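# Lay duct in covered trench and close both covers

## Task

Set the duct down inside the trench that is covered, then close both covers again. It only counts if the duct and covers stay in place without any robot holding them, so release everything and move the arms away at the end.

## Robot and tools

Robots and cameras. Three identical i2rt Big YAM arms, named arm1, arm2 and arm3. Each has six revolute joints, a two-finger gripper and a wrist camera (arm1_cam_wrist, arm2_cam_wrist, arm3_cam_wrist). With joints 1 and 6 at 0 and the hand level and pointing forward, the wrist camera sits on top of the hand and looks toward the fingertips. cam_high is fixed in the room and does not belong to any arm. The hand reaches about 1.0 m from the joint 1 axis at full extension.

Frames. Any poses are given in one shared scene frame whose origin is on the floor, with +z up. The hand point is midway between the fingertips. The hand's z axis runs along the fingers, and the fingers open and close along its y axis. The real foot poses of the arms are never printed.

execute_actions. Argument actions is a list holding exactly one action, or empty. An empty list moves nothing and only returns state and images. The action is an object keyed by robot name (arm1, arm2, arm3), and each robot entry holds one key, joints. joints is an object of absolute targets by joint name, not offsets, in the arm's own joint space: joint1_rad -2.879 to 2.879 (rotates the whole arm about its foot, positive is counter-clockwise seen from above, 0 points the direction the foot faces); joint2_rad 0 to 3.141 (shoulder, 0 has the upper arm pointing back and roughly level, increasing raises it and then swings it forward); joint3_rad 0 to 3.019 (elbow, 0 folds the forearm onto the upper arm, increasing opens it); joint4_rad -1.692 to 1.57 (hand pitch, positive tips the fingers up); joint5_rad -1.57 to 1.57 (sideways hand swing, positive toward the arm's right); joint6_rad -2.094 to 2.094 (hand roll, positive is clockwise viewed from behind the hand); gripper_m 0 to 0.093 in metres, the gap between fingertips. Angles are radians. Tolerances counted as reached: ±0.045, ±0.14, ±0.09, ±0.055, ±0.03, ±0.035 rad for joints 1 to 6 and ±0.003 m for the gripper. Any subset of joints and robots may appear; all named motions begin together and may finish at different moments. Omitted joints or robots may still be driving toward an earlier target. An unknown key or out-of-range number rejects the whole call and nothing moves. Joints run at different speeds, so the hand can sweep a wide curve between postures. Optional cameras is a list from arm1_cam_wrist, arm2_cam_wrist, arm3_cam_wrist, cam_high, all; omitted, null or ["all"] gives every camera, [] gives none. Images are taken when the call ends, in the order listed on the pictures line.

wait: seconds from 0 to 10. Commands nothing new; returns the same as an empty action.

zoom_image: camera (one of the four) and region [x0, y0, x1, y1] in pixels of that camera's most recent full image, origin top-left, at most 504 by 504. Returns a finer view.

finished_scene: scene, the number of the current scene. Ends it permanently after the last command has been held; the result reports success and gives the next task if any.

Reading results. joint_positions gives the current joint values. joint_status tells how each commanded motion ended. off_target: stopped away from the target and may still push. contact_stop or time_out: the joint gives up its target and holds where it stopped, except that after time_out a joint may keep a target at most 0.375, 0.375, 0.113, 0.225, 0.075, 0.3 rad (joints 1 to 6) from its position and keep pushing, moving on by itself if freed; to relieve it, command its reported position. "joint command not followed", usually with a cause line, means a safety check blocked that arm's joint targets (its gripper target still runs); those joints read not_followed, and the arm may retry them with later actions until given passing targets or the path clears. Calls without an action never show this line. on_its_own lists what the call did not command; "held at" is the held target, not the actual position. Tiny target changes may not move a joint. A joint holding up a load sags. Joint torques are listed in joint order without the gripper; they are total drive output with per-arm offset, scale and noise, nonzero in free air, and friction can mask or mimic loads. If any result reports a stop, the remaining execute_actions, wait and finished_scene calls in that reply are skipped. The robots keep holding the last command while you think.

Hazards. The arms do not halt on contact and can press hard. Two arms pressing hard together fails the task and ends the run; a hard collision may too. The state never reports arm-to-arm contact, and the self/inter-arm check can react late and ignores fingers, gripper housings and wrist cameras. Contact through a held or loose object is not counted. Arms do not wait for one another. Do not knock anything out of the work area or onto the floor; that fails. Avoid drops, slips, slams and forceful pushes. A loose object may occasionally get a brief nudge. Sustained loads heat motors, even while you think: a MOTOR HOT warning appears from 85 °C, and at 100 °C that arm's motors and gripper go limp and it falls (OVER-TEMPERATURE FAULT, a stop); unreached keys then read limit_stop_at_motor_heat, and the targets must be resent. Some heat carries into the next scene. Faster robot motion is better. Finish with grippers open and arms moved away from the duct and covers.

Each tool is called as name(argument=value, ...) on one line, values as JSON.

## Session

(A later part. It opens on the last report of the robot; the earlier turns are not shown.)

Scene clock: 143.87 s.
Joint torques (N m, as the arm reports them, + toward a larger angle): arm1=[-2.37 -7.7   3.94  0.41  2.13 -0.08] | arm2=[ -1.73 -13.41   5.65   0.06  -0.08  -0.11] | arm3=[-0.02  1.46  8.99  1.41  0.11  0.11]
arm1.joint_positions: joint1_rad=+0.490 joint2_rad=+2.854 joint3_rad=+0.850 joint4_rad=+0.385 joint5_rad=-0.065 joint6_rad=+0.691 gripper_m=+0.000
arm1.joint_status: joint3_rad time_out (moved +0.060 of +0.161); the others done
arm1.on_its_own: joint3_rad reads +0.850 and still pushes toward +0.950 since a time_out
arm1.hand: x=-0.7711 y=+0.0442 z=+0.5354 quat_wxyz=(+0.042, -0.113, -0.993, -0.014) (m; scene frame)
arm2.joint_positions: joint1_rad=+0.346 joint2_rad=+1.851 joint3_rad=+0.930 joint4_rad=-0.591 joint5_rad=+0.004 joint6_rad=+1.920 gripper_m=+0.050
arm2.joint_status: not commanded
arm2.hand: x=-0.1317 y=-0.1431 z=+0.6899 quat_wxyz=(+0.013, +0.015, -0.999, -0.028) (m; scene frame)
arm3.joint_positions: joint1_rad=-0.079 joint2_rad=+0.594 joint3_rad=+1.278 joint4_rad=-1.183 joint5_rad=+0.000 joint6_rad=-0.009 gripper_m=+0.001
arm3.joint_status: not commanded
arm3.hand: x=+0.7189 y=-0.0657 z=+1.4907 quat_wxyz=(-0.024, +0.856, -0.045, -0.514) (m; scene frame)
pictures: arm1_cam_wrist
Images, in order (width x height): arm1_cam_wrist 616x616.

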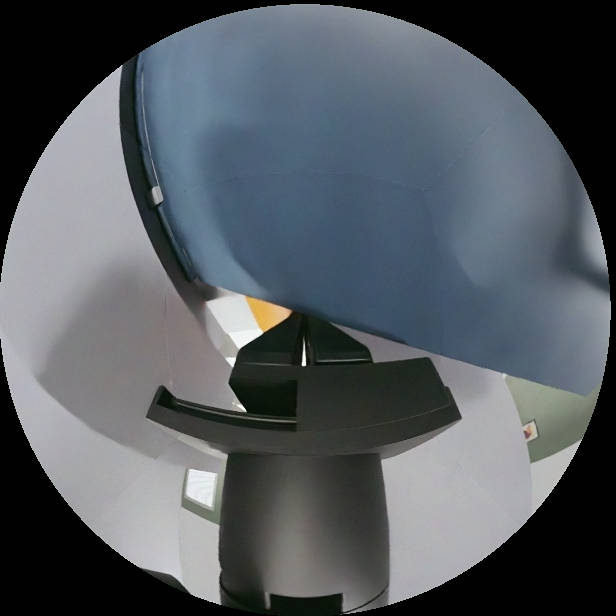

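execute_actions(actions=[{"arm1":{"joints":{"joint1_rad":0.66,"joint2_rad":2.8,"joint3_rad":0.8,"joint4_rad":0.2}}}], cameras=[])

execute_actions(actions=[{"arm1":{"joints":{"joint2_rad":2.98,"joint3_rad":0.84,"joint4_rad":0.32}}}], cameras=["arm1_cam_wrist","cam_high"])

Scene clock: 145.10 s.
Joint torques (N m, as the arm reports them, + toward a larger angle): arm1=[  0.41 -11.76  -3.98  -0.77   0.11  -0.07] | arm2=[ -1.63 -13.48   5.65   0.04  -0.08  -0.11] | arm3=[-0.05  1.51  8.98  1.42  0.11  0.11]
arm1.joint_positions: joint1_rad=+0.668 joint2_rad=+2.803 joint3_rad=+0.820 joint4_rad=+0.210 joint5_rad=-0.002 joint6_rad=+0.691 gripper_m=+0.000
arm1.joint_status: all done
arm1.hand: x=-0.8139 y=+0.0500 z=+0.5562 quat_wxyz=(+0.084, -0.023, -0.994, +0.061) (m; scene frame)
arm2.joint_positions: joint1_rad=+0.346 joint2_rad=+1.851 joint3_rad=+0.930 joint4_rad=-0.591 joint5_rad=+0.004 joint6_rad=+1.920 gripper_m=+0.050
arm2.joint_status: not commanded
arm2.hand: x=-0.1317 y=-0.1431 z=+0.6899 quat_wxyz=(+0.013, +0.015, -0.999, -0.028) (m; scene frame)
arm3.joint_positions: joint1_rad=-0.079 joint2_rad=+0.594 joint3_rad=+1.278 joint4_rad=-1.183 joint5_rad=+0.000 joint6_rad=-0.009 gripper_m=+0.001
arm3.joint_status: not commanded
arm3.hand: x=+0.7189 y=-0.0657 z=+1.4907 quat_wxyz=(-0.024, +0.856, -0.045, -0.514) (m; scene frame)
pictures: none
No camera images: the call's "cameras" was empty. Leave "cameras" out to get every camera's image.

Scene clock: 145.90 s.
Joint torques (N m, as the arm reports them, + toward a larger angle): arm1=[ 1.27 -9.24 -4.82 -0.45 -0.26 -0.01] | arm2=[ -1.68 -13.37   5.64   0.07  -0.09  -0.1 ] | arm3=[-0.01  1.52  8.98  1.41  0.1   0.12]
arm1.joint_positions: joint1_rad=+0.661 joint2_rad=+2.961 joint3_rad=+0.861 joint4_rad=+0.323 joint5_rad=+0.009 joint6_rad=+0.686 gripper_m=+0.000
arm1.joint_status: all done
arm1.hand: x=-0.8413 y=+0.0260 z=+0.5165 quat_wxyz=(+0.083, -0.023, -0.994, +0.066) (m; scene frame)
arm2.joint_positions: joint1_rad=+0.346 joint2_rad=+1.851 joint3_rad=+0.930 joint4_rad=-0.591 joint5_rad=+0.004 joint6_rad=+1.920 gripper_m=+0.050
arm2.joint_status: not commanded
arm2.hand: x=-0.1317 y=-0.1431 z=+0.6899 quat_wxyz=(+0.013, +0.015, -0.999, -0.028) (m; scene frame)
arm3.joint_positions: joint1_rad=-0.079 joint2_rad=+0.594 joint3_rad=+1.278 joint4_rad=-1.183 joint5_rad=+0.000 joint6_rad=-0.009 gripper_m=+0.001
arm3.joint_status: not commanded
arm3.hand: x=+0.7189 y=-0.0657 z=+1.4907 quat_wxyz=(-0.024, +0.856, -0.045, -0.514) (m; scene frame)
pictures: arm1_cam_wrist, cam_high
Images, in order (width x height): arm1_cam_wrist 616x616, cam_high 896x504.

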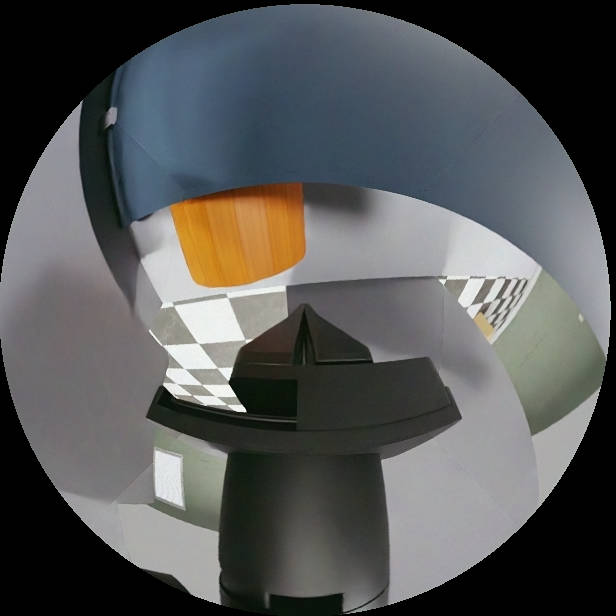

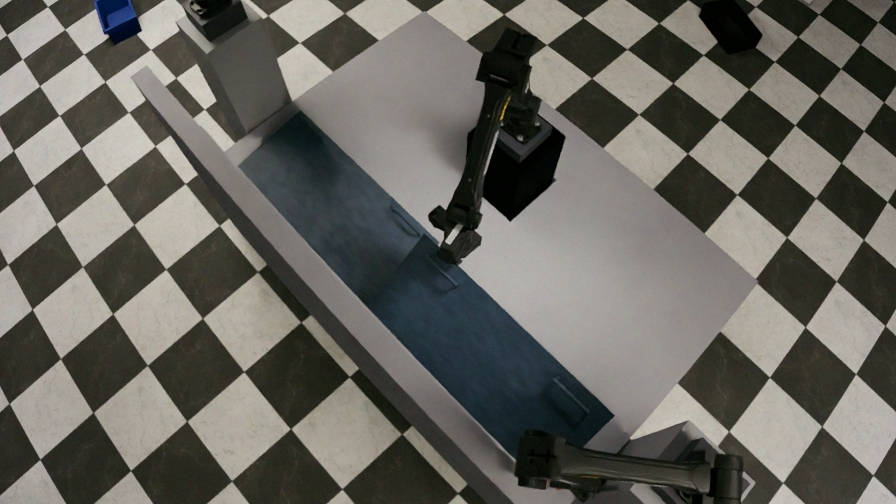

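execute_actions(actions=[{"arm1":{"joints":{"joint1_rad":0.8,"joint2_rad":3.0,"joint4_rad":0.36}}}], cameras=[])

execute_actions(actions=[{"arm1":{"joints":{"joint1_rad":0.6,"joint4_rad":0.7}}}], cameras=["arm1_cam_wrist"])

Scene clock: 148.07 s.
Joint torques (N m, as the arm reports them, + toward a larger angle): arm1=[ 9.63 -7.81 -4.79 -0.48 -0.42  0.05] | arm2=[ -1.68 -13.44   5.65   0.07  -0.08  -0.11] | arm3=[0.   1.46 8.99 1.41 0.11 0.11]
arm1.joint_positions: joint1_rad=+0.705 joint2_rad=+2.967 joint3_rad=+0.861 joint4_rad=+0.365 joint5_rad=+0.014 joint6_rad=+0.678 gripper_m=+0.000
arm1.joint_status: joint1_rad time_out (moved +0.044 of +0.139); the others done
arm1.on_its_own: joint1_rad reads +0.705 and still pushes toward +0.800 since a time_out
arm1.hand: x=-0.8396 y=+0.0357 z=+0.5134 quat_wxyz=(+0.066, +0.003, -0.996, +0.058) (m; scene frame)
arm2.joint_positions: joint1_rad=+0.346 joint2_rad=+1.851 joint3_rad=+0.930 joint4_rad=-0.591 joint5_rad=+0.004 joint6_rad=+1.920 gripper_m=+0.050
arm2.joint_status: not commanded
arm2.hand: x=-0.1317 y=-0.1431 z=+0.6899 quat_wxyz=(+0.013, +0.015, -0.999, -0.028) (m; scene frame)
arm3.joint_positions: joint1_rad=-0.079 joint2_rad=+0.594 joint3_rad=+1.278 joint4_rad=-1.183 joint5_rad=+0.000 joint6_rad=-0.009 gripper_m=+0.001
arm3.joint_status: not commanded
arm3.hand: x=+0.7189 y=-0.0657 z=+1.4907 quat_wxyz=(-0.024, +0.856, -0.045, -0.514) (m; scene frame)
pictures: none
No camera images: the call's "cameras" was empty. Leave "cameras" out to get every camera's image.

not run: a stop came earlier in this reply.

Pedestal blocks. Use j5 to swing the tip +y instead.

execute_actions(actions=[{"arm1":{"joints":{"joint1_rad":0.68,"joint5_rad":-0.2}}}], cameras=["arm1_cam_wrist"])

Scene clock: 149.07 s.
Joint torques (N m, as the arm reports them, + toward a larger angle): arm1=[ 1.08 -8.1  -5.44 -0.85 -0.58  0.22] | arm2=[ -1.71 -13.42   5.62   0.06  -0.09  -0.1 ] | arm3=[-0.04  1.5   8.99  1.42  0.1   0.12]
arm1.joint_positions: joint1_rad=+0.680 joint2_rad=+2.967 joint3_rad=+0.873 joint4_rad=+0.375 joint5_rad=-0.185 joint6_rad=+0.659 gripper_m=+0.000
arm1.joint_status: all done
arm1.hand: x=-0.8507 y=+0.0645 z=+0.5133 quat_wxyz=(+0.119, -0.008, -0.992, -0.028) (m; scene frame)
arm2.joint_positions: joint1_rad=+0.346 joint2_rad=+1.851 joint3_rad=+0.930 joint4_rad=-0.591 joint5_rad=+0.004 joint6_rad=+1.920 gripper_m=+0.050
arm2.joint_status: not commanded
arm2.hand: x=-0.1317 y=-0.1431 z=+0.6899 quat_wxyz=(+0.013, +0.015, -0.999, -0.028) (m; scene frame)
arm3.joint_positions: joint1_rad=-0.079 joint2_rad=+0.594 joint3_rad=+1.278 joint4_rad=-1.183 joint5_rad=+0.000 joint6_rad=-0.009 gripper_m=+0.001
arm3.joint_status: not commanded
arm3.hand: x=+0.7189 y=-0.0657 z=+1.4907 quat_wxyz=(-0.024, +0.856, -0.045, -0.514) (m; scene frame)
pictures: arm1_cam_wrist
Images, in order (width x height): arm1_cam_wrist 616x616.

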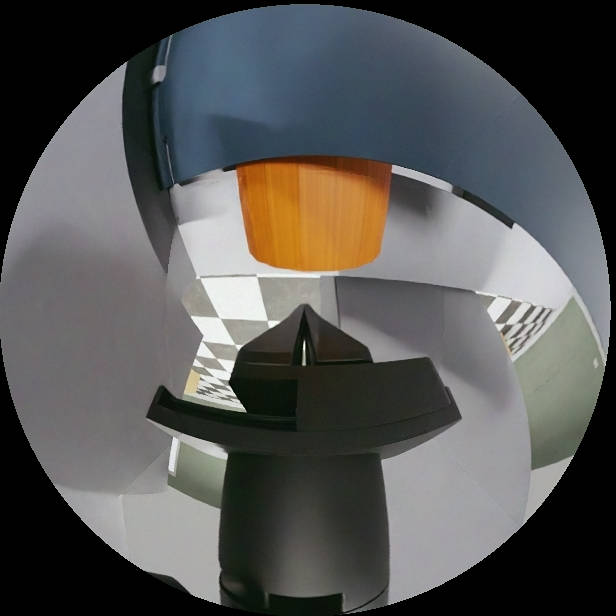

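execute_actions(actions=[{"arm1":{"joints":{"joint4_rad":0.85,"joint3_rad":0.9}}}], cameras=["arm1_cam_wrist"])

Scene clock: 150.33 s.
Joint torques (N m, as the arm reports them, + toward a larger angle): arm1=[  1.9  -12.14  -1.84   1.94  -0.23   0.14] | arm2=[ -1.7  -13.41   5.65   0.06  -0.08  -0.11] | arm3=[-0.01  1.53  8.97  1.39  0.11  0.11]
arm1.joint_positions: joint1_rad=+0.673 joint2_rad=+3.011 joint3_rad=+0.882 joint4_rad=+0.806 joint5_rad=-0.196 joint6_rad=+0.665 gripper_m=+0.000
arm1.joint_status: all done
arm1.hand: x=-0.7841 y=+0.1157 z=+0.5079 quat_wxyz=(-0.034, +0.004, -0.988, -0.152) (m; scene frame)
arm2.joint_positions: joint1_rad=+0.346 joint2_rad=+1.851 joint3_rad=+0.930 joint4_rad=-0.591 joint5_rad=+0.004 joint6_rad=+1.920 gripper_m=+0.050
arm2.joint_status: not commanded
arm2.hand: x=-0.1317 y=-0.1431 z=+0.6899 quat_wxyz=(+0.013, +0.015, -0.999, -0.028) (m; scene frame)
arm3.joint_positions: joint1_rad=-0.079 joint2_rad=+0.594 joint3_rad=+1.278 joint4_rad=-1.183 joint5_rad=+0.000 joint6_rad=-0.009 gripper_m=+0.001
arm3.joint_status: not commanded
arm3.hand: x=+0.7189 y=-0.0657 z=+1.4907 quat_wxyz=(-0.024, +0.856, -0.045, -0.514) (m; scene frame)
pictures: arm1_cam_wrist
Images, in order (width x height): arm1_cam_wrist 616x616.

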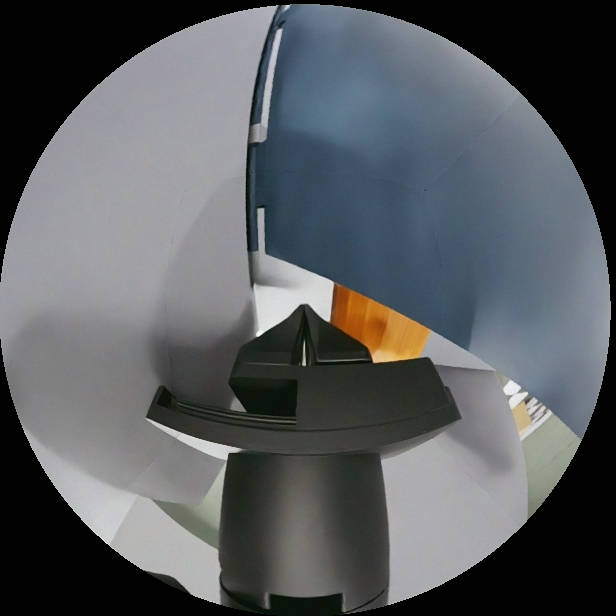

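execute_actions(actions=[{"arm1":{"joints":{"joint4_rad":0.36,"joint3_rad":0.87,"joint5_rad":-0.1}}}], cameras=[])

execute_actions(actions=[{"arm1":{"joints":{"joint4_rad":0.75,"joint1_rad":0.5,"joint3_rad":0.93}}}], cameras=["arm1_cam_wrist"])

Scene clock: 153.00 s.
Joint torques (N m, as the arm reports them, + toward a larger angle): arm1=[ 1.87 -7.24 -5.63 -4.72  1.37  0.16] | arm2=[ -1.63 -13.29   5.63   0.06  -0.09  -0.11] | arm3=[-0.01  1.55  8.99  1.42  0.1   0.12]
arm1.joint_positions: joint1_rad=+0.672 joint2_rad=+2.945 joint3_rad=+0.916 joint4_rad=+0.493 joint5_rad=-0.144 joint6_rad=+0.662 gripper_m=+0.000
arm1.joint_status: joint4_rad time_out (moved -0.314 of -0.446); joint5_rad time_out (moved +0.052 of +0.096); the others done
arm1.on_its_own: joint4_rad reads +0.493 and still pushes toward +0.360 since a time_out; joint5_rad reads -0.144 and still pushes toward -0.100 since a time_out
arm1.hand: x=-0.7925 y=+0.0982 z=+0.5059 quat_wxyz=(+0.034, -0.006, -0.997, -0.068) (m; scene frame)
arm2.joint_positions: joint1_rad=+0.346 joint2_rad=+1.851 joint3_rad=+0.930 joint4_rad=-0.591 joint5_rad=+0.004 joint6_rad=+1.920 gripper_m=+0.050
arm2.joint_status: not commanded
arm2.hand: x=-0.1317 y=-0.1431 z=+0.6899 quat_wxyz=(+0.013, +0.015, -0.999, -0.028) (m; scene frame)
arm3.joint_positions: joint1_rad=-0.079 joint2_rad=+0.594 joint3_rad=+1.278 joint4_rad=-1.183 joint5_rad=+0.000 joint6_rad=-0.009 gripper_m=+0.001
arm3.joint_status: not commanded
arm3.hand: x=+0.7189 y=-0.0657 z=+1.4907 quat_wxyz=(-0.024, +0.856, -0.045, -0.514) (m; scene frame)
pictures: none
No camera images: the call's "cameras" was empty. Leave "cameras" out to get every camera's image.

not run: a stop came earlier in this reply.

execute_actions(actions=[{"arm1":{"joints":{"joint2_rad":2.75,"joint4_rad":0.45,"joint5_rad":-0.14}}}], cameras=[])

execute_actions(actions=[{"arm1":{"joints":{"joint4_rad":0.15,"joint3_rad":0.84,"joint5_rad":-0.1,"joint1_rad":0.67}}}], cameras=[])

execute_actions(actions=[{"arm1":{"joints":{"joint2_rad":3.0,"joint4_rad":0.36,"joint3_rad":0.86}}}], cameras=["arm1_cam_wrist"])

Scene clock: 154.13 s.
Joint torques (N m, as the arm reports them, + toward a larger angle): arm1=[  2.35 -17.77  -0.21   0.76  -0.92   0.25] | arm2=[ -1.65 -13.46   5.67   0.03  -0.08  -0.11] | arm3=[-0.02  1.46  9.    1.42  0.11  0.11]
arm1.joint_positions: joint1_rad=+0.666 joint2_rad=+2.816 joint3_rad=+0.838 joint4_rad=+0.429 joint5_rad=-0.113 joint6_rad=+0.655 gripper_m=+0.000
arm1.joint_status: all done
arm1.hand: x=-0.7794 y=+0.0991 z=+0.5464 quat_wxyz=(+0.030, -0.006, -0.998, -0.052) (m; scene frame)
arm2.joint_positions: joint1_rad=+0.346 joint2_rad=+1.851 joint3_rad=+0.930 joint4_rad=-0.591 joint5_rad=+0.004 joint6_rad=+1.920 gripper_m=+0.050
arm2.joint_status: not commanded
arm2.hand: x=-0.1317 y=-0.1431 z=+0.6899 quat_wxyz=(+0.013, +0.015, -0.999, -0.028) (m; scene frame)
arm3.joint_positions: joint1_rad=-0.079 joint2_rad=+0.594 joint3_rad=+1.278 joint4_rad=-1.183 joint5_rad=+0.000 joint6_rad=-0.009 gripper_m=+0.001
arm3.joint_status: not commanded
arm3.hand: x=+0.7189 y=-0.0657 z=+1.4907 quat_wxyz=(-0.024, +0.856, -0.045, -0.514) (m; scene frame)
pictures: none
No camera images: the call's "cameras" was empty. Leave "cameras" out to get every camera's image.

Scene clock: 155.17 s.
Joint torques (N m, as the arm reports them, + toward a larger angle): arm1=[  1.56 -12.75  -2.17  -0.75  -0.14   0.15] | arm2=[ -1.74 -13.4    5.65   0.05  -0.08  -0.11] | arm3=[-0.02  1.48  8.99  1.41  0.11  0.11]
arm1.joint_positions: joint1_rad=+0.665 joint2_rad=+2.755 joint3_rad=+0.840 joint4_rad=+0.161 joint5_rad=-0.097 joint6_rad=+0.668 gripper_m=+0.000
arm1.joint_status: all done
arm1.hand: x=-0.8031 y=+0.0776 z=+0.5645 quat_wxyz=(+0.106, -0.018, -0.994, +0.017) (m; scene frame)
arm2.joint_positions: joint1_rad=+0.346 joint2_rad=+1.851 joint3_rad=+0.930 joint4_rad=-0.591 joint5_rad=+0.004 joint6_rad=+1.920 gripper_m=+0.050
arm2.joint_status: not commanded
arm2.hand: x=-0.1317 y=-0.1431 z=+0.6899 quat_wxyz=(+0.013, +0.015, -0.999, -0.028) (m; scene frame)
arm3.joint_positions: joint1_rad=-0.079 joint2_rad=+0.594 joint3_rad=+1.278 joint4_rad=-1.183 joint5_rad=+0.000 joint6_rad=-0.009 gripper_m=+0.001
arm3.joint_status: not commanded
arm3.hand: x=+0.7189 y=-0.0657 z=+1.4907 quat_wxyz=(-0.024, +0.856, -0.045, -0.514) (m; scene frame)
pictures: none
No camera images: the call's "cameras" was empty. Leave "cameras" out to get every camera's image.

Scene clock: 156.07 s.
Joint torques (N m, as the arm reports them, + toward a larger angle): arm1=[ 1.93 -9.15 -4.83 -0.4  -0.47  0.14] | arm2=[ -1.73 -13.43   5.63   0.08  -0.09  -0.11] | arm3=[0.02 1.51 8.97 1.41 0.11 0.11]
arm1.joint_positions: joint1_rad=+0.662 joint2_rad=+2.981 joint3_rad=+0.883 joint4_rad=+0.361 joint5_rad=-0.087 joint6_rad=+0.667 gripper_m=+0.000
arm1.joint_status: all done
arm1.hand: x=-0.8427 y=+0.0457 z=+0.5070 quat_wxyz=(+0.096, -0.018, -0.995, +0.015) (m; scene frame)
arm2.joint_positions: joint1_rad=+0.346 joint2_rad=+1.851 joint3_rad=+0.930 joint4_rad=-0.591 joint5_rad=+0.004 joint6_rad=+1.920 gripper_m=+0.050
arm2.joint_status: not commanded
arm2.hand: x=-0.1317 y=-0.1431 z=+0.6899 quat_wxyz=(+0.013, +0.015, -0.999, -0.028) (m; scene frame)
arm3.joint_positions: joint1_rad=-0.079 joint2_rad=+0.594 joint3_rad=+1.278 joint4_rad=-1.183 joint5_rad=+0.000 joint6_rad=-0.009 gripper_m=+0.001
arm3.joint_status: not commanded
arm3.hand: x=+0.7189 y=-0.0657 z=+1.4907 quat_wxyz=(-0.024, +0.856, -0.045, -0.514) (m; scene frame)
pictures: arm1_cam_wrist
Images, in order (width x height): arm1_cam_wrist 616x616.

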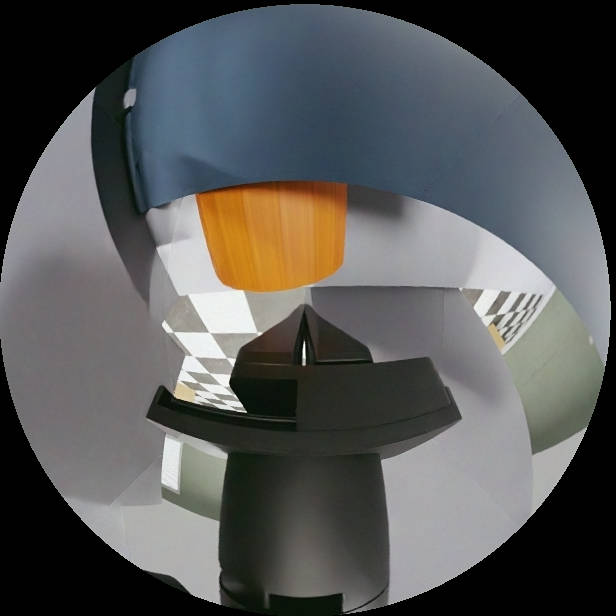

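execute_actions(actions=[{"arm1":{"joints":{"gripper_m":0.03,"joint5_rad":-0.14}}}], cameras=[])

execute_actions(actions=[{"arm1":{"joints":{"joint4_rad":0.8,"joint1_rad":0.56}}}], cameras=["arm1_cam_wrist"])

Scene clock: 156.77 s.
Joint torques (N m, as the arm reports them, + toward a larger angle): arm1=[ 1.72 -9.12 -5.03 -0.62 -0.32  0.13] | arm2=[ -1.71 -13.4    5.65   0.08  -0.08  -0.1 ] | arm3=[-0.03  1.55  8.99  1.42  0.1   0.11]
arm1.joint_positions: joint1_rad=+0.662 joint2_rad=+2.979 joint3_rad=+0.886 joint4_rad=+0.369 joint5_rad=-0.132 joint6_rad=+0.668 gripper_m=+0.030
arm1.joint_status: all done
arm1.hand: x=-0.8437 y=+0.0545 z=+0.5072 quat_wxyz=(+0.105, -0.019, -0.994, -0.006) (m; scene frame)
arm2.joint_positions: joint1_rad=+0.346 joint2_rad=+1.851 joint3_rad=+0.930 joint4_rad=-0.591 joint5_rad=+0.004 joint6_rad=+1.920 gripper_m=+0.050
arm2.joint_status: not commanded
arm2.hand: x=-0.1317 y=-0.1431 z=+0.6899 quat_wxyz=(+0.013, +0.015, -0.999, -0.028) (m; scene frame)
arm3.joint_positions: joint1_rad=-0.079 joint2_rad=+0.594 joint3_rad=+1.278 joint4_rad=-1.183 joint5_rad=+0.000 joint6_rad=-0.009 gripper_m=+0.001
arm3.joint_status: not commanded
arm3.hand: x=+0.7189 y=-0.0657 z=+1.4907 quat_wxyz=(-0.024, +0.856, -0.045, -0.514) (m; scene frame)
pictures: none
No camera images: the call's "cameras" was empty. Leave "cameras" out to get every camera's image.

Scene clock: 159.20 s.
Joint torques (N m, as the arm reports them, + toward a larger angle): arm1=[  0.78 -13.61  -1.88   2.6    0.36   0.13] | arm2=[ -1.66 -13.41   5.66   0.06  -0.08  -0.1 ] | arm3=[-0.05  1.5   8.98  1.41  0.11  0.11]
arm1.joint_positions: joint1_rad=+0.565 joint2_rad=+3.039 joint3_rad=+0.831 joint4_rad=+0.733 joint5_rad=-0.153 joint6_rad=+0.667 gripper_m=+0.030
arm1.joint_status: joint4_rad time_out (moved +0.364 of +0.431); the others done
arm1.on_its_own: joint4_rad reads +0.733 and still pushes toward +0.800 since a time_out
arm1.hand: x=-0.8143 y=+0.0564 z=+0.5066 quat_wxyz=(+0.008, -0.059, -0.994, -0.090) (m; scene frame)
arm2.joint_positions: joint1_rad=+0.346 joint2_rad=+1.851 joint3_rad=+0.930 joint4_rad=-0.591 joint5_rad=+0.004 joint6_rad=+1.920 gripper_m=+0.050
arm2.joint_status: not commanded
arm2.hand: x=-0.1317 y=-0.1431 z=+0.6899 quat_wxyz=(+0.013, +0.015, -0.999, -0.028) (m; scene frame)
arm3.joint_positions: joint1_rad=-0.079 joint2_rad=+0.594 joint3_rad=+1.278 joint4_rad=-1.183 joint5_rad=+0.000 joint6_rad=-0.009 gripper_m=+0.001
arm3.joint_status: not commanded
arm3.hand: x=+0.7189 y=-0.0657 z=+1.4907 quat_wxyz=(-0.024, +0.856, -0.045, -0.514) (m; scene frame)
pictures: arm1_cam_wrist
Images, in order (width x height): arm1_cam_wrist 616x616.

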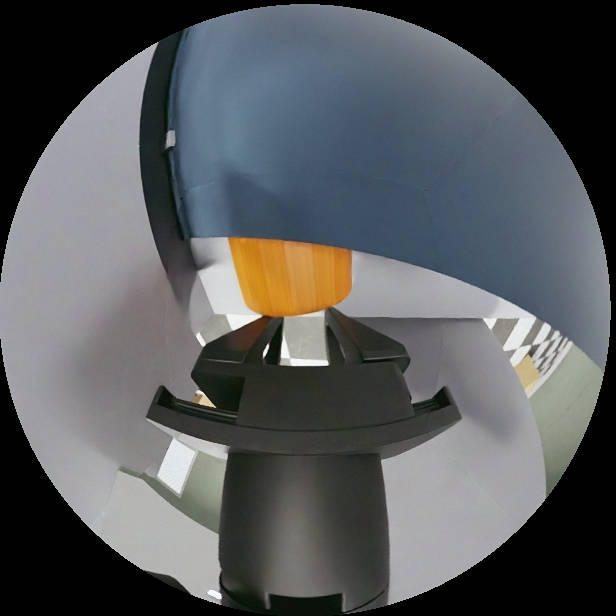

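execute_actions(actions=[{"arm1":{"joints":{"joint3_rad":1.05,"joint2_rad":3.1,"joint1_rad":0.5}}}], cameras=["arm1_cam_wrist"])

Scene clock: 161.33 s.
Joint torques (N m, as the arm reports them, + toward a larger angle): arm1=[-2.11 -8.13  3.75  2.21  1.54  0.83] | arm2=[ -1.74 -13.45   5.64   0.09  -0.09  -0.11] | arm3=[-0.05  1.54  8.99  1.42  0.11  0.11]
arm1.joint_positions: joint1_rad=+0.535 joint2_rad=+3.074 joint3_rad=+0.861 joint4_rad=+0.742 joint5_rad=-0.189 joint6_rad=+0.594 gripper_m=+0.030
arm1.joint_status: joint3_rad time_out (moved +0.030 of +0.219); the others done
arm1.on_its_own: joint3_rad reads +0.861 and still pushes toward +0.975 since a time_out; joint4_rad reads +0.742 and still pushes toward +0.800 since a time_out
arm1.hand: x=-0.8154 y=+0.0560 z=+0.4954 quat_wxyz=(+0.011, -0.036, -0.994, -0.107) (m; scene frame)
arm2.joint_positions: joint1_rad=+0.346 joint2_rad=+1.851 joint3_rad=+0.930 joint4_rad=-0.591 joint5_rad=+0.004 joint6_rad=+1.920 gripper_m=+0.050
arm2.joint_status: not commanded
arm2.hand: x=-0.1317 y=-0.1431 z=+0.6899 quat_wxyz=(+0.013, +0.015, -0.999, -0.028) (m; scene frame)
arm3.joint_positions: joint1_rad=-0.079 joint2_rad=+0.594 joint3_rad=+1.278 joint4_rad=-1.183 joint5_rad=+0.000 joint6_rad=-0.009 gripper_m=+0.001
arm3.joint_status: not commanded
arm3.hand: x=+0.7189 y=-0.0657 z=+1.4907 quat_wxyz=(-0.024, +0.856, -0.045, -0.514) (m; scene frame)
pictures: arm1_cam_wrist
Images, in order (width x height): arm1_cam_wrist 616x616.

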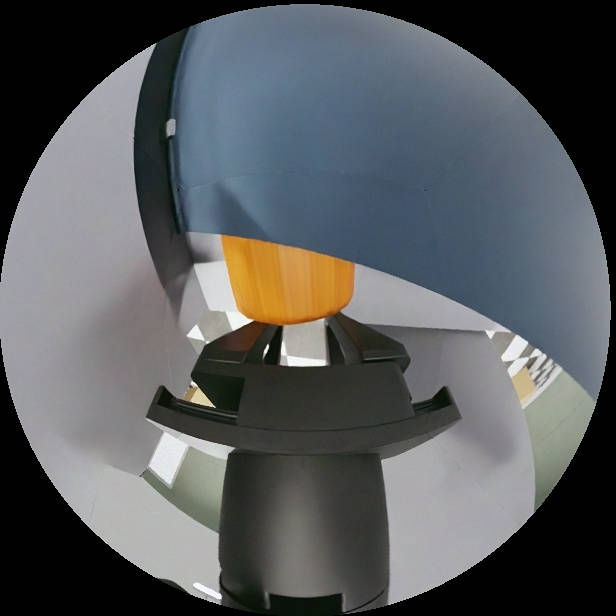

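execute_actions(actions=[{"arm1":{"joints":{"joint3_rad":0.87,"joint4_rad":0.72}},"arm2":{"joints":{"joint2_rad":1.9,"joint3_rad":1.08,"joint4_rad":-0.6}}}], cameras=["arm2_cam_wrist"])

Scene clock: 162.40 s.
Joint torques (N m, as the arm reports them, + toward a larger angle): arm1=[-2.42 -8.07 -2.84 -0.42  1.23  0.94] | arm2=[ -1.83 -12.56  11.3    1.06   0.23  -0.07] | arm3=[0.02 1.52 8.99 1.41 0.1  0.12]
arm1.joint_positions: joint1_rad=+0.536 joint2_rad=+3.074 joint3_rad=+0.855 joint4_rad=+0.733 joint5_rad=-0.180 joint6_rad=+0.583 gripper_m=+0.030
arm1.joint_status: all done
arm1.hand: x=-0.8194 y=+0.0520 z=+0.4962 quat_wxyz=(+0.015, -0.032, -0.994, -0.099) (m; scene frame)
arm2.joint_positions: joint1_rad=+0.346 joint2_rad=+1.878 joint3_rad=+1.024 joint4_rad=-0.614 joint5_rad=-0.004 joint6_rad=+1.920 gripper_m=+0.050
arm2.joint_status: all done
arm2.hand: x=-0.1474 y=-0.1070 z=+0.7021 quat_wxyz=(+0.025, +0.015, -0.998, -0.047) (m; scene frame)
arm3.joint_positions: joint1_rad=-0.079 joint2_rad=+0.594 joint3_rad=+1.278 joint4_rad=-1.183 joint5_rad=+0.000 joint6_rad=-0.009 gripper_m=+0.001
arm3.joint_status: not commanded
arm3.hand: x=+0.7189 y=-0.0657 z=+1.4907 quat_wxyz=(-0.024, +0.856, -0.045, -0.514) (m; scene frame)
pictures: arm2_cam_wrist
Images, in order (width x height): arm2_cam_wrist 616x616.

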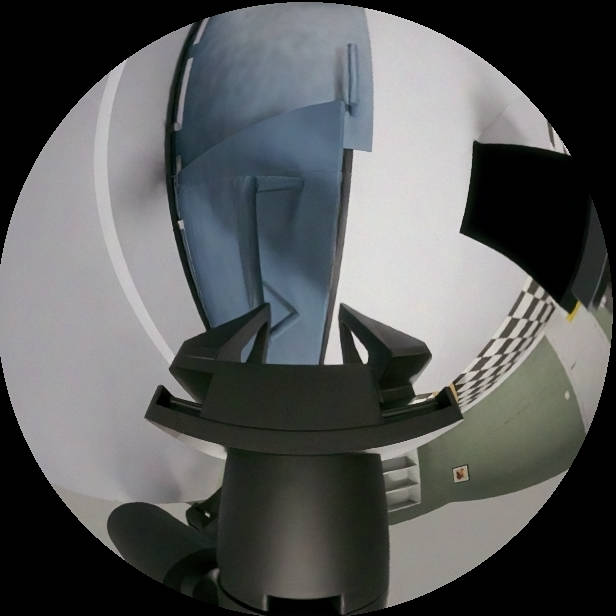

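execute_actions(actions=[{"arm2":{"joints":{"gripper_m":0.09,"joint3_rad":1.05}}}], cameras=[])

execute_actions(actions=[{"arm2":{"joints":{"joint2_rad":2.02,"joint3_rad":1.02,"joint4_rad":-0.55}}}], cameras=["arm2_cam_wrist"])

Scene clock: 163.17 s.
Joint torques (N m, as the arm reports them, + toward a larger angle): arm1=[-2.08 -7.94 -2.83 -0.38  1.16  0.96] | arm2=[ -2.43 -12.34   9.91   2.48   0.81  -0.11] | arm3=[-0.05  1.5   8.98  1.39  0.1   0.12]
arm1.joint_positions: joint1_rad=+0.536 joint2_rad=+3.074 joint3_rad=+0.855 joint4_rad=+0.732 joint5_rad=-0.178 joint6_rad=+0.580 gripper_m=+0.030
arm1.joint_status: not commanded
arm1.hand: x=-0.8195 y=+0.0516 z=+0.4962 quat_wxyz=(+0.015, -0.031, -0.995, -0.098) (m; scene frame)
arm2.joint_positions: joint1_rad=+0.353 joint2_rad=+1.878 joint3_rad=+1.006 joint4_rad=-0.651 joint5_rad=-0.019 joint6_rad=+1.920 gripper_m=+0.090
arm2.joint_status: all done
arm2.hand: x=-0.1461 y=-0.1262 z=+0.6968 quat_wxyz=(+0.022, +0.019, -0.999, -0.019) (m; scene frame)
arm3.joint_positions: joint1_rad=-0.079 joint2_rad=+0.594 joint3_rad=+1.278 joint4_rad=-1.183 joint5_rad=+0.000 joint6_rad=-0.009 gripper_m=+0.001
arm3.joint_status: not commanded
arm3.hand: x=+0.7189 y=-0.0657 z=+1.4907 quat_wxyz=(-0.024, +0.856, -0.045, -0.514) (m; scene frame)
pictures: none
No camera images: the call's "cameras" was empty. Leave "cameras" out to get every camera's image.

Scene clock: 165.07 s.
Joint torques (N m, as the arm reports them, + toward a larger angle): arm1=[-2.03 -8.04 -2.75 -0.26  1.02  0.97] | arm2=[-2.54 -8.34  7.57  2.71  0.48 -0.2 ] | arm3=[-0.05  1.51  8.97  1.41  0.11  0.11]
arm1.joint_positions: joint1_rad=+0.536 joint2_rad=+3.074 joint3_rad=+0.855 joint4_rad=+0.731 joint5_rad=-0.174 joint6_rad=+0.580 gripper_m=+0.030
arm1.joint_status: not commanded
arm1.hand: x=-0.8193 y=+0.0509 z=+0.4961 quat_wxyz=(+0.014, -0.031, -0.995, -0.096) (m; scene frame)
arm2.joint_positions: joint1_rad=+0.356 joint2_rad=+1.948 joint3_rad=+0.995 joint4_rad=-0.610 joint5_rad=-0.010 joint6_rad=+1.930 gripper_m=+0.090
arm2.joint_status: joint4_rad time_out (moved +0.041 of +0.101); the others done
arm2.on_its_own: joint4_rad reads -0.610 and still pushes toward -0.550 since a time_out
arm2.hand: x=-0.1419 y=-0.1366 z=+0.6639 quat_wxyz=(+0.010, +0.015, -1.000, -0.001) (m; scene frame)
arm3.joint_positions: joint1_rad=-0.079 joint2_rad=+0.594 joint3_rad=+1.278 joint4_rad=-1.183 joint5_rad=+0.000 joint6_rad=-0.009 gripper_m=+0.001
arm3.joint_status: not commanded
arm3.hand: x=+0.7189 y=-0.0657 z=+1.4907 quat_wxyz=(-0.024, +0.856, -0.045, -0.514) (m; scene frame)
pictures: arm2_cam_wrist
Images, in order (width x height): arm2_cam_wrist 616x616.

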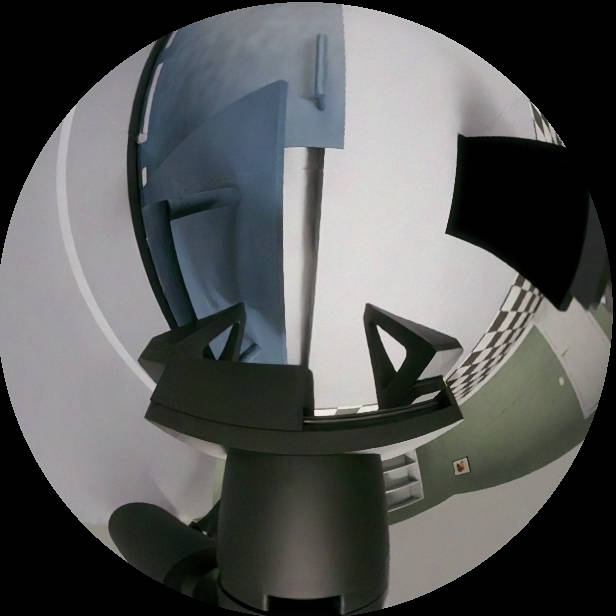

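execute_actions(actions=[{"arm2":{"joints":{"joint2_rad":1.8,"joint3_rad":0.85,"joint4_rad":-0.62,"gripper_m":0.0}}}], cameras=[])

execute_actions(actions=[{"arm2":{"joints":{"joint2_rad":2.1,"joint3_rad":0.88,"joint4_rad":-0.2}}}], cameras=["arm2_cam_wrist"])

Scene clock: 166.43 s.
Joint torques (N m, as the arm reports them, + toward a larger angle): arm1=[-2.07 -8.03 -2.78 -0.33  1.01  0.98] | arm2=[ -1.34 -11.82   5.95   0.11  -0.08  -0.09] | arm3=[-0.03  1.53  9.    1.42  0.11  0.11]
arm1.joint_positions: joint1_rad=+0.536 joint2_rad=+3.074 joint3_rad=+0.855 joint4_rad=+0.730 joint5_rad=-0.173 joint6_rad=+0.580 gripper_m=+0.030
arm1.joint_status: not commanded
arm1.hand: x=-0.8193 y=+0.0507 z=+0.4960 quat_wxyz=(+0.014, -0.031, -0.995, -0.095) (m; scene frame)
arm2.joint_positions: joint1_rad=+0.342 joint2_rad=+1.799 joint3_rad=+0.843 joint4_rad=-0.616 joint5_rad=+0.003 joint6_rad=+1.919 gripper_m=+0.000
arm2.joint_status: all done
arm2.hand: x=-0.1139 y=-0.1838 z=+0.6894 quat_wxyz=(+0.002, +0.014, -1.000, +0.001) (m; scene frame)
arm3.joint_positions: joint1_rad=-0.079 joint2_rad=+0.594 joint3_rad=+1.278 joint4_rad=-1.183 joint5_rad=+0.000 joint6_rad=-0.009 gripper_m=+0.001
arm3.joint_status: not commanded
arm3.hand: x=+0.7189 y=-0.0657 z=+1.4907 quat_wxyz=(-0.024, +0.856, -0.045, -0.514) (m; scene frame)
pictures: none
No camera images: the call's "cameras" was empty. Leave "cameras" out to get every camera's image.

Scene clock: 167.60 s.
Joint torques (N m, as the arm reports them, + toward a larger angle): arm1=[-2.08 -7.65 -2.71 -0.19  0.89  0.97] | arm2=[-1.4  -9.36  4.94  1.82  0.1  -0.11] | arm3=[0.01 1.5  8.98 1.41 0.1  0.11]
arm1.joint_positions: joint1_rad=+0.535 joint2_rad=+3.074 joint3_rad=+0.855 joint4_rad=+0.729 joint5_rad=-0.170 joint6_rad=+0.580 gripper_m=+0.030
arm1.joint_status: not commanded
arm1.hand: x=-0.8194 y=+0.0499 z=+0.4961 quat_wxyz=(+0.014, -0.031, -0.995, -0.093) (m; scene frame)
arm2.joint_positions: joint1_rad=+0.342 joint2_rad=+2.048 joint3_rad=+0.868 joint4_rad=-0.230 joint5_rad=-0.001 joint6_rad=+1.920 gripper_m=+0.000
arm2.joint_status: all done
arm2.hand: x=-0.1327 y=-0.1402 z=+0.6032 quat_wxyz=(+0.033, +0.013, -0.997, -0.074) (m; scene frame)
arm3.joint_positions: joint1_rad=-0.079 joint2_rad=+0.594 joint3_rad=+1.278 joint4_rad=-1.183 joint5_rad=+0.000 joint6_rad=-0.009 gripper_m=+0.001
arm3.joint_status: not commanded
arm3.hand: x=+0.7189 y=-0.0657 z=+1.4907 quat_wxyz=(-0.024, +0.856, -0.045, -0.514) (m; scene frame)
pictures: arm2_cam_wrist
Images, in order (width x height): arm2_cam_wrist 616x616.

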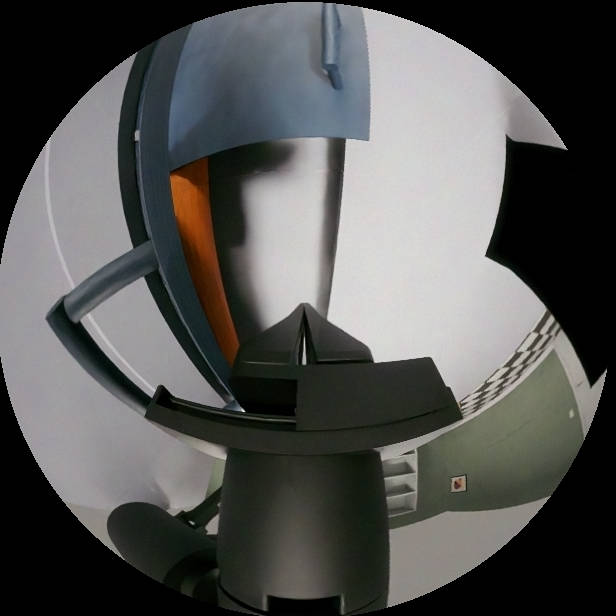

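execute_actions(actions=[{"arm2":{"joints":{"joint2_rad":2.1,"joint3_rad":0.85,"joint4_rad":0.35}}}], cameras=[])

execute_actions(actions=[{"arm2":{"joints":{"joint2_rad":1.95,"joint3_rad":0.95,"joint4_rad":0.4}},"arm1":{"joints":{"joint3_rad":0.98,"joint4_rad":0.85}}}], cameras=["arm2_cam_wrist","arm1_cam_wrist"])

Scene clock: 170.37 s.
Joint torques (N m, as the arm reports them, + toward a larger angle): arm1=[-2.24 -7.99 -2.69 -0.25  0.88  0.98] | arm2=[ -1.37 -11.66  12.47   4.81   0.18  -0.04] | arm3=[-0.01  1.53  8.99  1.4   0.11  0.12]
arm1.joint_positions: joint1_rad=+0.535 joint2_rad=+3.074 joint3_rad=+0.855 joint4_rad=+0.729 joint5_rad=-0.170 joint6_rad=+0.580 gripper_m=+0.030
arm1.joint_status: not commanded
arm1.hand: x=-0.8194 y=+0.0499 z=+0.4961 quat_wxyz=(+0.014, -0.031, -0.995, -0.093) (m; scene frame)
arm2.joint_positions: joint1_rad=+0.342 joint2_rad=+2.081 joint3_rad=+0.741 joint4_rad=+0.261 joint5_rad=-0.003 joint6_rad=+1.910 gripper_m=+0.000
arm2.joint_status: joint3_rad time_out (moved -0.127 of -0.018); joint4_rad time_out (moved +0.491 of +0.580); the others done
arm2.on_its_own: joint3_rad reads +0.741 and still pushes toward +0.850 since a time_out; joint4_rad reads +0.261 and still pushes toward +0.350 since a time_out
arm2.hand: x=-0.1436 y=-0.1134 z=+0.6026 quat_wxyz=(+0.091, +0.017, -0.970, -0.227) (m; scene frame)
arm3.joint_positions: joint1_rad=-0.079 joint2_rad=+0.594 joint3_rad=+1.278 joint4_rad=-1.183 joint5_rad=+0.000 joint6_rad=-0.009 gripper_m=+0.001
arm3.joint_status: not commanded
arm3.hand: x=+0.7189 y=-0.0657 z=+1.4907 quat_wxyz=(-0.024, +0.856, -0.045, -0.514) (m; scene frame)
pictures: none
No camera images: the call's "cameras" was empty. Leave "cameras" out to get every camera's image.

not run: a stop came earlier in this reply.

Fingers bear the cover. Lift with j2 and push.

execute_actions(actions=[{"arm2":{"joints":{"joint2_rad":1.9}},"arm1":{"joints":{"joint3_rad":0.98,"joint4_rad":0.85}}}], cameras=["arm2_cam_wrist","arm1_cam_wrist"])

Scene clock: 172.53 s.
Joint torques (N m, as the arm reports them, + toward a larger angle): arm1=[-1.92 -7.8   3.57  4.28  0.78  1.21] | arm2=[ -1.73 -25.81  13.24   4.87   0.44  -0.16] | arm3=[-0.04  1.52  8.98  1.41  0.11  0.11]
arm1.joint_positions: joint1_rad=+0.535 joint2_rad=+3.074 joint3_rad=+0.859 joint4_rad=+0.735 joint5_rad=-0.166 joint6_rad=+0.557 gripper_m=+0.030
arm1.joint_status: joint3_rad time_out (moved +0.005 of +0.125); joint4_rad time_out (moved +0.007 of +0.121)
arm1.on_its_own: joint3_rad reads +0.859 and still pushes toward +0.972 since a time_out; joint4_rad reads +0.735 and still pushes toward +0.850 since a time_out
arm1.hand: x=-0.8156 y=+0.0514 z=+0.4952 quat_wxyz=(+0.007, -0.019, -0.995, -0.095) (m; scene frame)
arm2.joint_positions: joint1_rad=+0.346 joint2_rad=+2.052 joint3_rad=+0.735 joint4_rad=+0.260 joint5_rad=-0.010 joint6_rad=+1.921 gripper_m=+0.000
arm2.joint_status: joint2_rad time_out (moved -0.030 of -0.181)
arm2.on_its_own: joint2_rad reads +2.052 and still pushes toward +1.900 since a time_out; joint3_rad reads +0.735 and still pushes toward +0.850 since a time_out; joint4_rad reads +0.260 and still pushes toward +0.350 since a time_out
arm2.hand: x=-0.1481 y=-0.1104 z=+0.6146 quat_wxyz=(+0.099, +0.014, -0.967, -0.235) (m; scene frame)
arm3.joint_positions: joint1_rad=-0.079 joint2_rad=+0.594 joint3_rad=+1.278 joint4_rad=-1.183 joint5_rad=+0.000 joint6_rad=-0.009 gripper_m=+0.001
arm3.joint_status: not commanded
arm3.hand: x=+0.7189 y=-0.0657 z=+1.4907 quat_wxyz=(-0.024, +0.856, -0.045, -0.514) (m; scene frame)
pictures: arm1_cam_wrist, arm2_cam_wrist
Images, in order (width x height): arm1_cam_wrist 616x616, arm2_cam_wrist 616x616.

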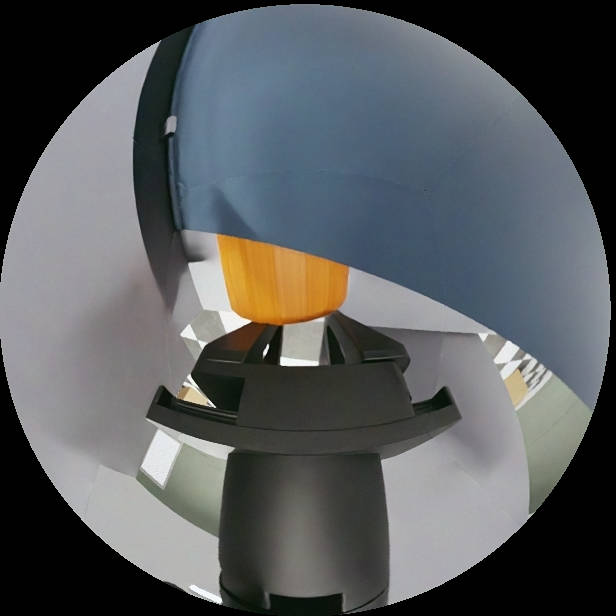

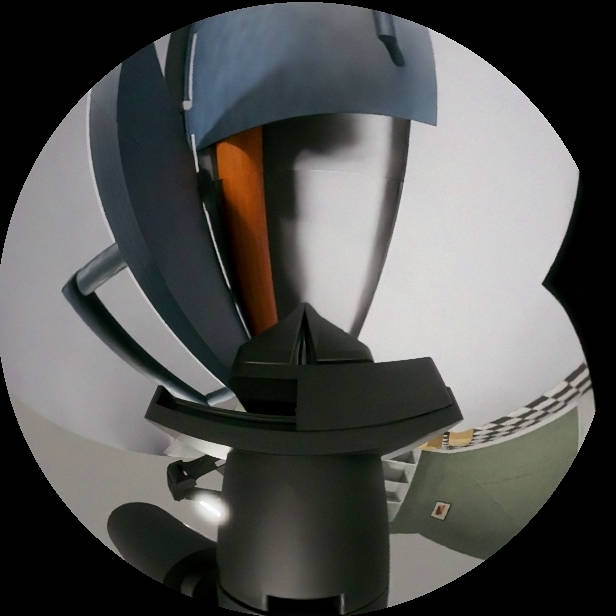

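execute_actions(actions=[{"arm1":{"joints":{"joint3_rad":0.84,"joint4_rad":0.6}},"arm2":{"joints":{"joint2_rad":1.8,"joint3_rad":1.0,"joint4_rad":0.3}}}], cameras=["arm2_cam_wrist","arm1_cam_wrist"])

Scene clock: 175.23 s.
Joint torques (N m, as the arm reports them, + toward a larger angle): arm1=[-2.2  -5.83 -4.53 -1.68  0.39  1.17] | arm2=[ -3.63 -23.16  15.36   6.95   1.17  -0.63] | arm3=[-0.02  1.58  8.99  1.4   0.1   0.11]
arm1.joint_positions: joint1_rad=+0.538 joint2_rad=+3.048 joint3_rad=+0.852 joint4_rad=+0.647 joint5_rad=-0.154 joint6_rad=+0.559 gripper_m=+0.030
arm1.joint_status: joint3_rad time_out (moved -0.007 of -0.019); joint4_rad time_out (moved -0.088 of -0.135)
arm1.hand: x=-0.8238 y=+0.0449 z=+0.4996 quat_wxyz=(+0.034, -0.022, -0.997, -0.072) (m; scene frame)
arm2.joint_positions: joint1_rad=+0.366 joint2_rad=+1.930 joint3_rad=+0.718 joint4_rad=+0.158 joint5_rad=-0.028 joint6_rad=+1.966 gripper_m=+0.000
arm2.joint_status: joint3_rad time_out (moved -0.017 of +0.265); joint4_rad time_out (moved -0.102 of +0.040); the others done
arm2.on_its_own: joint3_rad reads +0.718 and still pushes toward +0.847 since a time_out (your +1.000 is given up); joint4_rad reads +0.158 and still pushes toward +0.300 since a time_out
arm2.hand: x=-0.1596 y=-0.1150 z=+0.6536 quat_wxyz=(+0.115, +0.005, -0.966, -0.230) (m; scene frame)
arm3.joint_positions: joint1_rad=-0.079 joint2_rad=+0.594 joint3_rad=+1.278 joint4_rad=-1.183 joint5_rad=+0.000 joint6_rad=-0.009 gripper_m=+0.001
arm3.joint_status: not commanded
arm3.hand: x=+0.7189 y=-0.0657 z=+1.4907 quat_wxyz=(-0.024, +0.856, -0.045, -0.514) (m; scene frame)
pictures: arm1_cam_wrist, arm2_cam_wrist
Images, in order (width x height): arm1_cam_wrist 616x616, arm2_cam_wrist 616x616.

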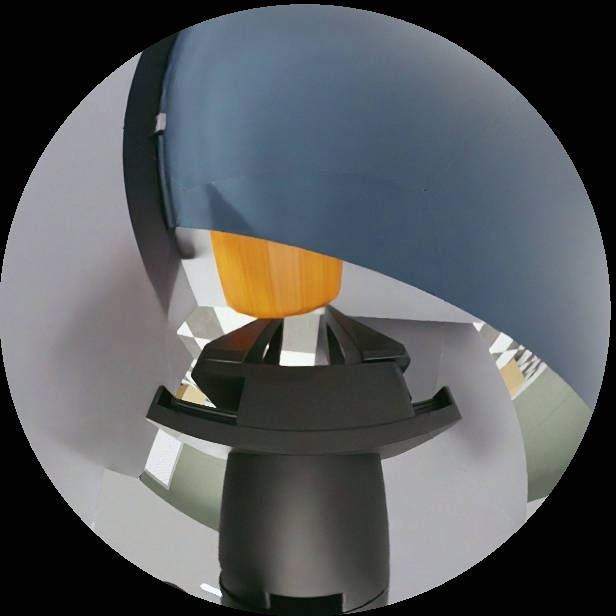

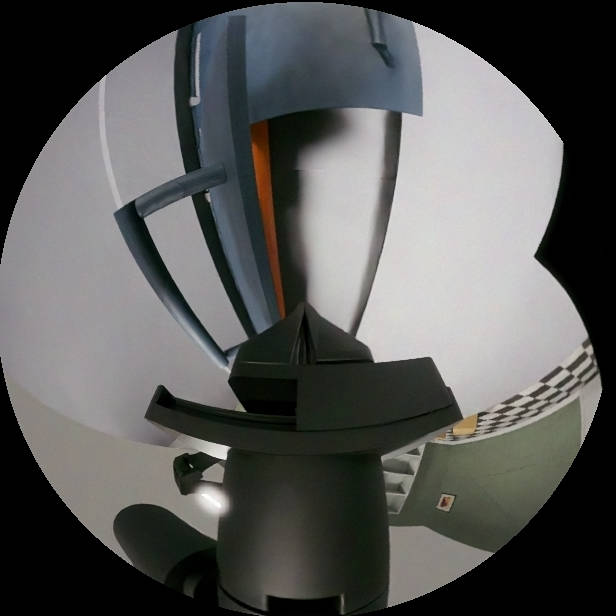

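execute_actions(actions=[{"arm1":{"joints":{"joint3_rad":1.0,"joint4_rad":0.9,"joint2_rad":3.08}}}], cameras=["arm1_cam_wrist"])

Scene clock: 177.60 s.
Joint torques (N m, as the arm reports them, + toward a larger angle): arm1=[-2.   -9.55  3.62  6.08  0.63  1.2 ] | arm2=[ -3.49 -23.36  15.38   6.95   1.16  -0.61] | arm3=[-0.05  1.5   8.97  1.39  0.11  0.12]
arm1.joint_positions: joint1_rad=+0.535 joint2_rad=+3.073 joint3_rad=+0.860 joint4_rad=+0.736 joint5_rad=-0.162 joint6_rad=+0.557 gripper_m=+0.030
arm1.joint_status: joint3_rad time_out (moved +0.008 of +0.148); joint4_rad time_out (moved +0.088 of +0.253); the others done
arm1.on_its_own: joint3_rad reads +0.860 and still pushes toward +0.972 since a time_out; joint4_rad reads +0.736 and still pushes toward +0.900 since a time_out
arm1.hand: x=-0.8145 y=+0.0511 z=+0.4950 quat_wxyz=(+0.005, -0.019, -0.995, -0.094) (m; scene frame)
arm2.joint_positions: joint1_rad=+0.366 joint2_rad=+1.930 joint3_rad=+0.718 joint4_rad=+0.158 joint5_rad=-0.028 joint6_rad=+1.965 gripper_m=+0.000
arm2.joint_status: not commanded
arm2.on_its_own: joint3_rad reads +0.718 and still pushes toward +0.847 since a time_out (your +1.000 is given up); joint4_rad reads +0.158 and still pushes toward +0.300 since a time_out
arm2.hand: x=-0.1596 y=-0.1150 z=+0.6536 quat_wxyz=(+0.116, +0.005, -0.966, -0.230) (m; scene frame)
arm3.joint_positions: joint1_rad=-0.079 joint2_rad=+0.594 joint3_rad=+1.278 joint4_rad=-1.183 joint5_rad=+0.000 joint6_rad=-0.009 gripper_m=+0.001
arm3.joint_status: not commanded
arm3.hand: x=+0.7189 y=-0.0657 z=+1.4907 quat_wxyz=(-0.024, +0.856, -0.045, -0.514) (m; scene frame)
pictures: arm1_cam_wrist
Images, in order (width x height): arm1_cam_wrist 616x616.

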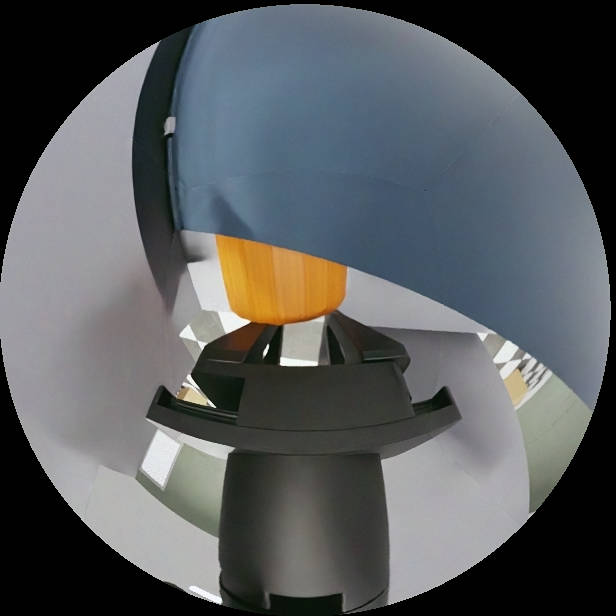

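execute_actions(actions=[{"arm1":{"joints":{"joint3_rad":0.88,"joint4_rad":0.65,"joint2_rad":2.93}}}], cameras=[])

execute_actions(actions=[{"arm1":{"joints":{"joint3_rad":1.0,"joint4_rad":0.85}}}], cameras=["arm1_cam_wrist"])

Scene clock: 179.47 s.
Joint torques (N m, as the arm reports them, + toward a larger angle): arm1=[ -2.13 -15.98  -0.19   1.01   0.78   0.61] | arm2=[ -3.58 -21.56  15.65   6.5    0.54  -0.55] | arm3=[0.01 1.49 8.98 1.41 0.11 0.11]
arm1.joint_positions: joint1_rad=+0.534 joint2_rad=+2.992 joint3_rad=+0.829 joint4_rad=+0.622 joint5_rad=-0.166 joint6_rad=+0.620 gripper_m=+0.030
arm1.joint_status: all done
arm1.hand: x=-0.8122 y=+0.0528 z=+0.5143 quat_wxyz=(+0.036, -0.054, -0.995, -0.078) (m; scene frame)
arm2.joint_positions: joint1_rad=+0.365 joint2_rad=+1.903 joint3_rad=+0.718 joint4_rad=+0.171 joint5_rad=-0.013 joint6_rad=+1.959 gripper_m=+0.000
arm2.joint_status: not commanded
arm2.on_its_own: joint3_rad reads +0.718 and still pushes toward +0.847 since a time_out (your +1.000 is given up); joint4_rad reads +0.171 and still pushes toward +0.300 since a time_out
arm2.hand: x=-0.1599 y=-0.1053 z=+0.6674 quat_wxyz=(+0.115, +0.006, -0.961, -0.251) (m; scene frame)
arm3.joint_positions: joint1_rad=-0.079 joint2_rad=+0.594 joint3_rad=+1.278 joint4_rad=-1.183 joint5_rad=+0.000 joint6_rad=-0.009 gripper_m=+0.001
arm3.joint_status: not commanded
arm3.hand: x=+0.7189 y=-0.0657 z=+1.4907 quat_wxyz=(-0.024, +0.856, -0.045, -0.514) (m; scene frame)
pictures: none
No camera images: the call's "cameras" was empty. Leave "cameras" out to get every camera's image.

Scene clock: 181.67 s.
Joint torques (N m, as the arm reports them, + toward a larger angle): arm1=[ -1.97 -18.17   3.99   4.65   1.09   0.61] | arm2=[ -3.27 -20.78  15.7    6.47   0.55  -0.54] | arm3=[-0.02  1.53  8.99  1.42  0.11  0.12]
arm1.joint_positions: joint1_rad=+0.534 joint2_rad=+3.022 joint3_rad=+0.827 joint4_rad=+0.725 joint5_rad=-0.176 joint6_rad=+0.618 gripper_m=+0.030
arm1.joint_status: joint3_rad time_out (moved -0.002 of +0.171); joint4_rad time_out (moved +0.103 of +0.228)
arm1.on_its_own: joint3_rad reads +0.827 and still pushes toward +0.944 since a time_out; joint4_rad reads +0.725 and still pushes toward +0.850 since a time_out
arm1.hand: x=-0.8075 y=+0.0573 z=+0.5111 quat_wxyz=(+0.009, -0.050, -0.994, -0.101) (m; scene frame)
arm2.joint_positions: joint1_rad=+0.365 joint2_rad=+1.903 joint3_rad=+0.718 joint4_rad=+0.171 joint5_rad=-0.013 joint6_rad=+1.959 gripper_m=+0.000
arm2.joint_status: not commanded
arm2.on_its_own: joint3_rad reads +0.718 and still pushes toward +0.847 since a time_out (your +1.000 is given up); joint4_rad reads +0.171 and still pushes toward +0.300 since a time_out
arm2.hand: x=-0.1599 y=-0.1053 z=+0.6674 quat_wxyz=(+0.115, +0.006, -0.961, -0.251) (m; scene frame)
arm3.joint_positions: joint1_rad=-0.079 joint2_rad=+0.594 joint3_rad=+1.278 joint4_rad=-1.183 joint5_rad=+0.000 joint6_rad=-0.009 gripper_m=+0.001
arm3.joint_status: not commanded
arm3.hand: x=+0.7189 y=-0.0657 z=+1.4907 quat_wxyz=(-0.024, +0.856, -0.045, -0.514) (m; scene frame)
pictures: arm1_cam_wrist
Images, in order (width x height): arm1_cam_wrist 616x616.

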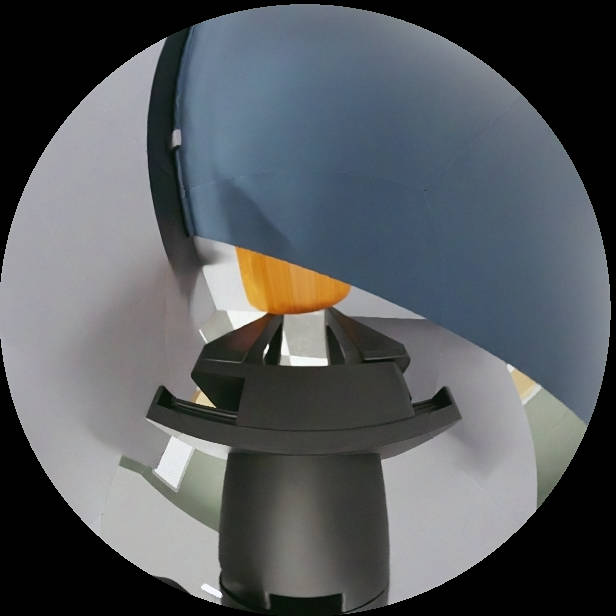

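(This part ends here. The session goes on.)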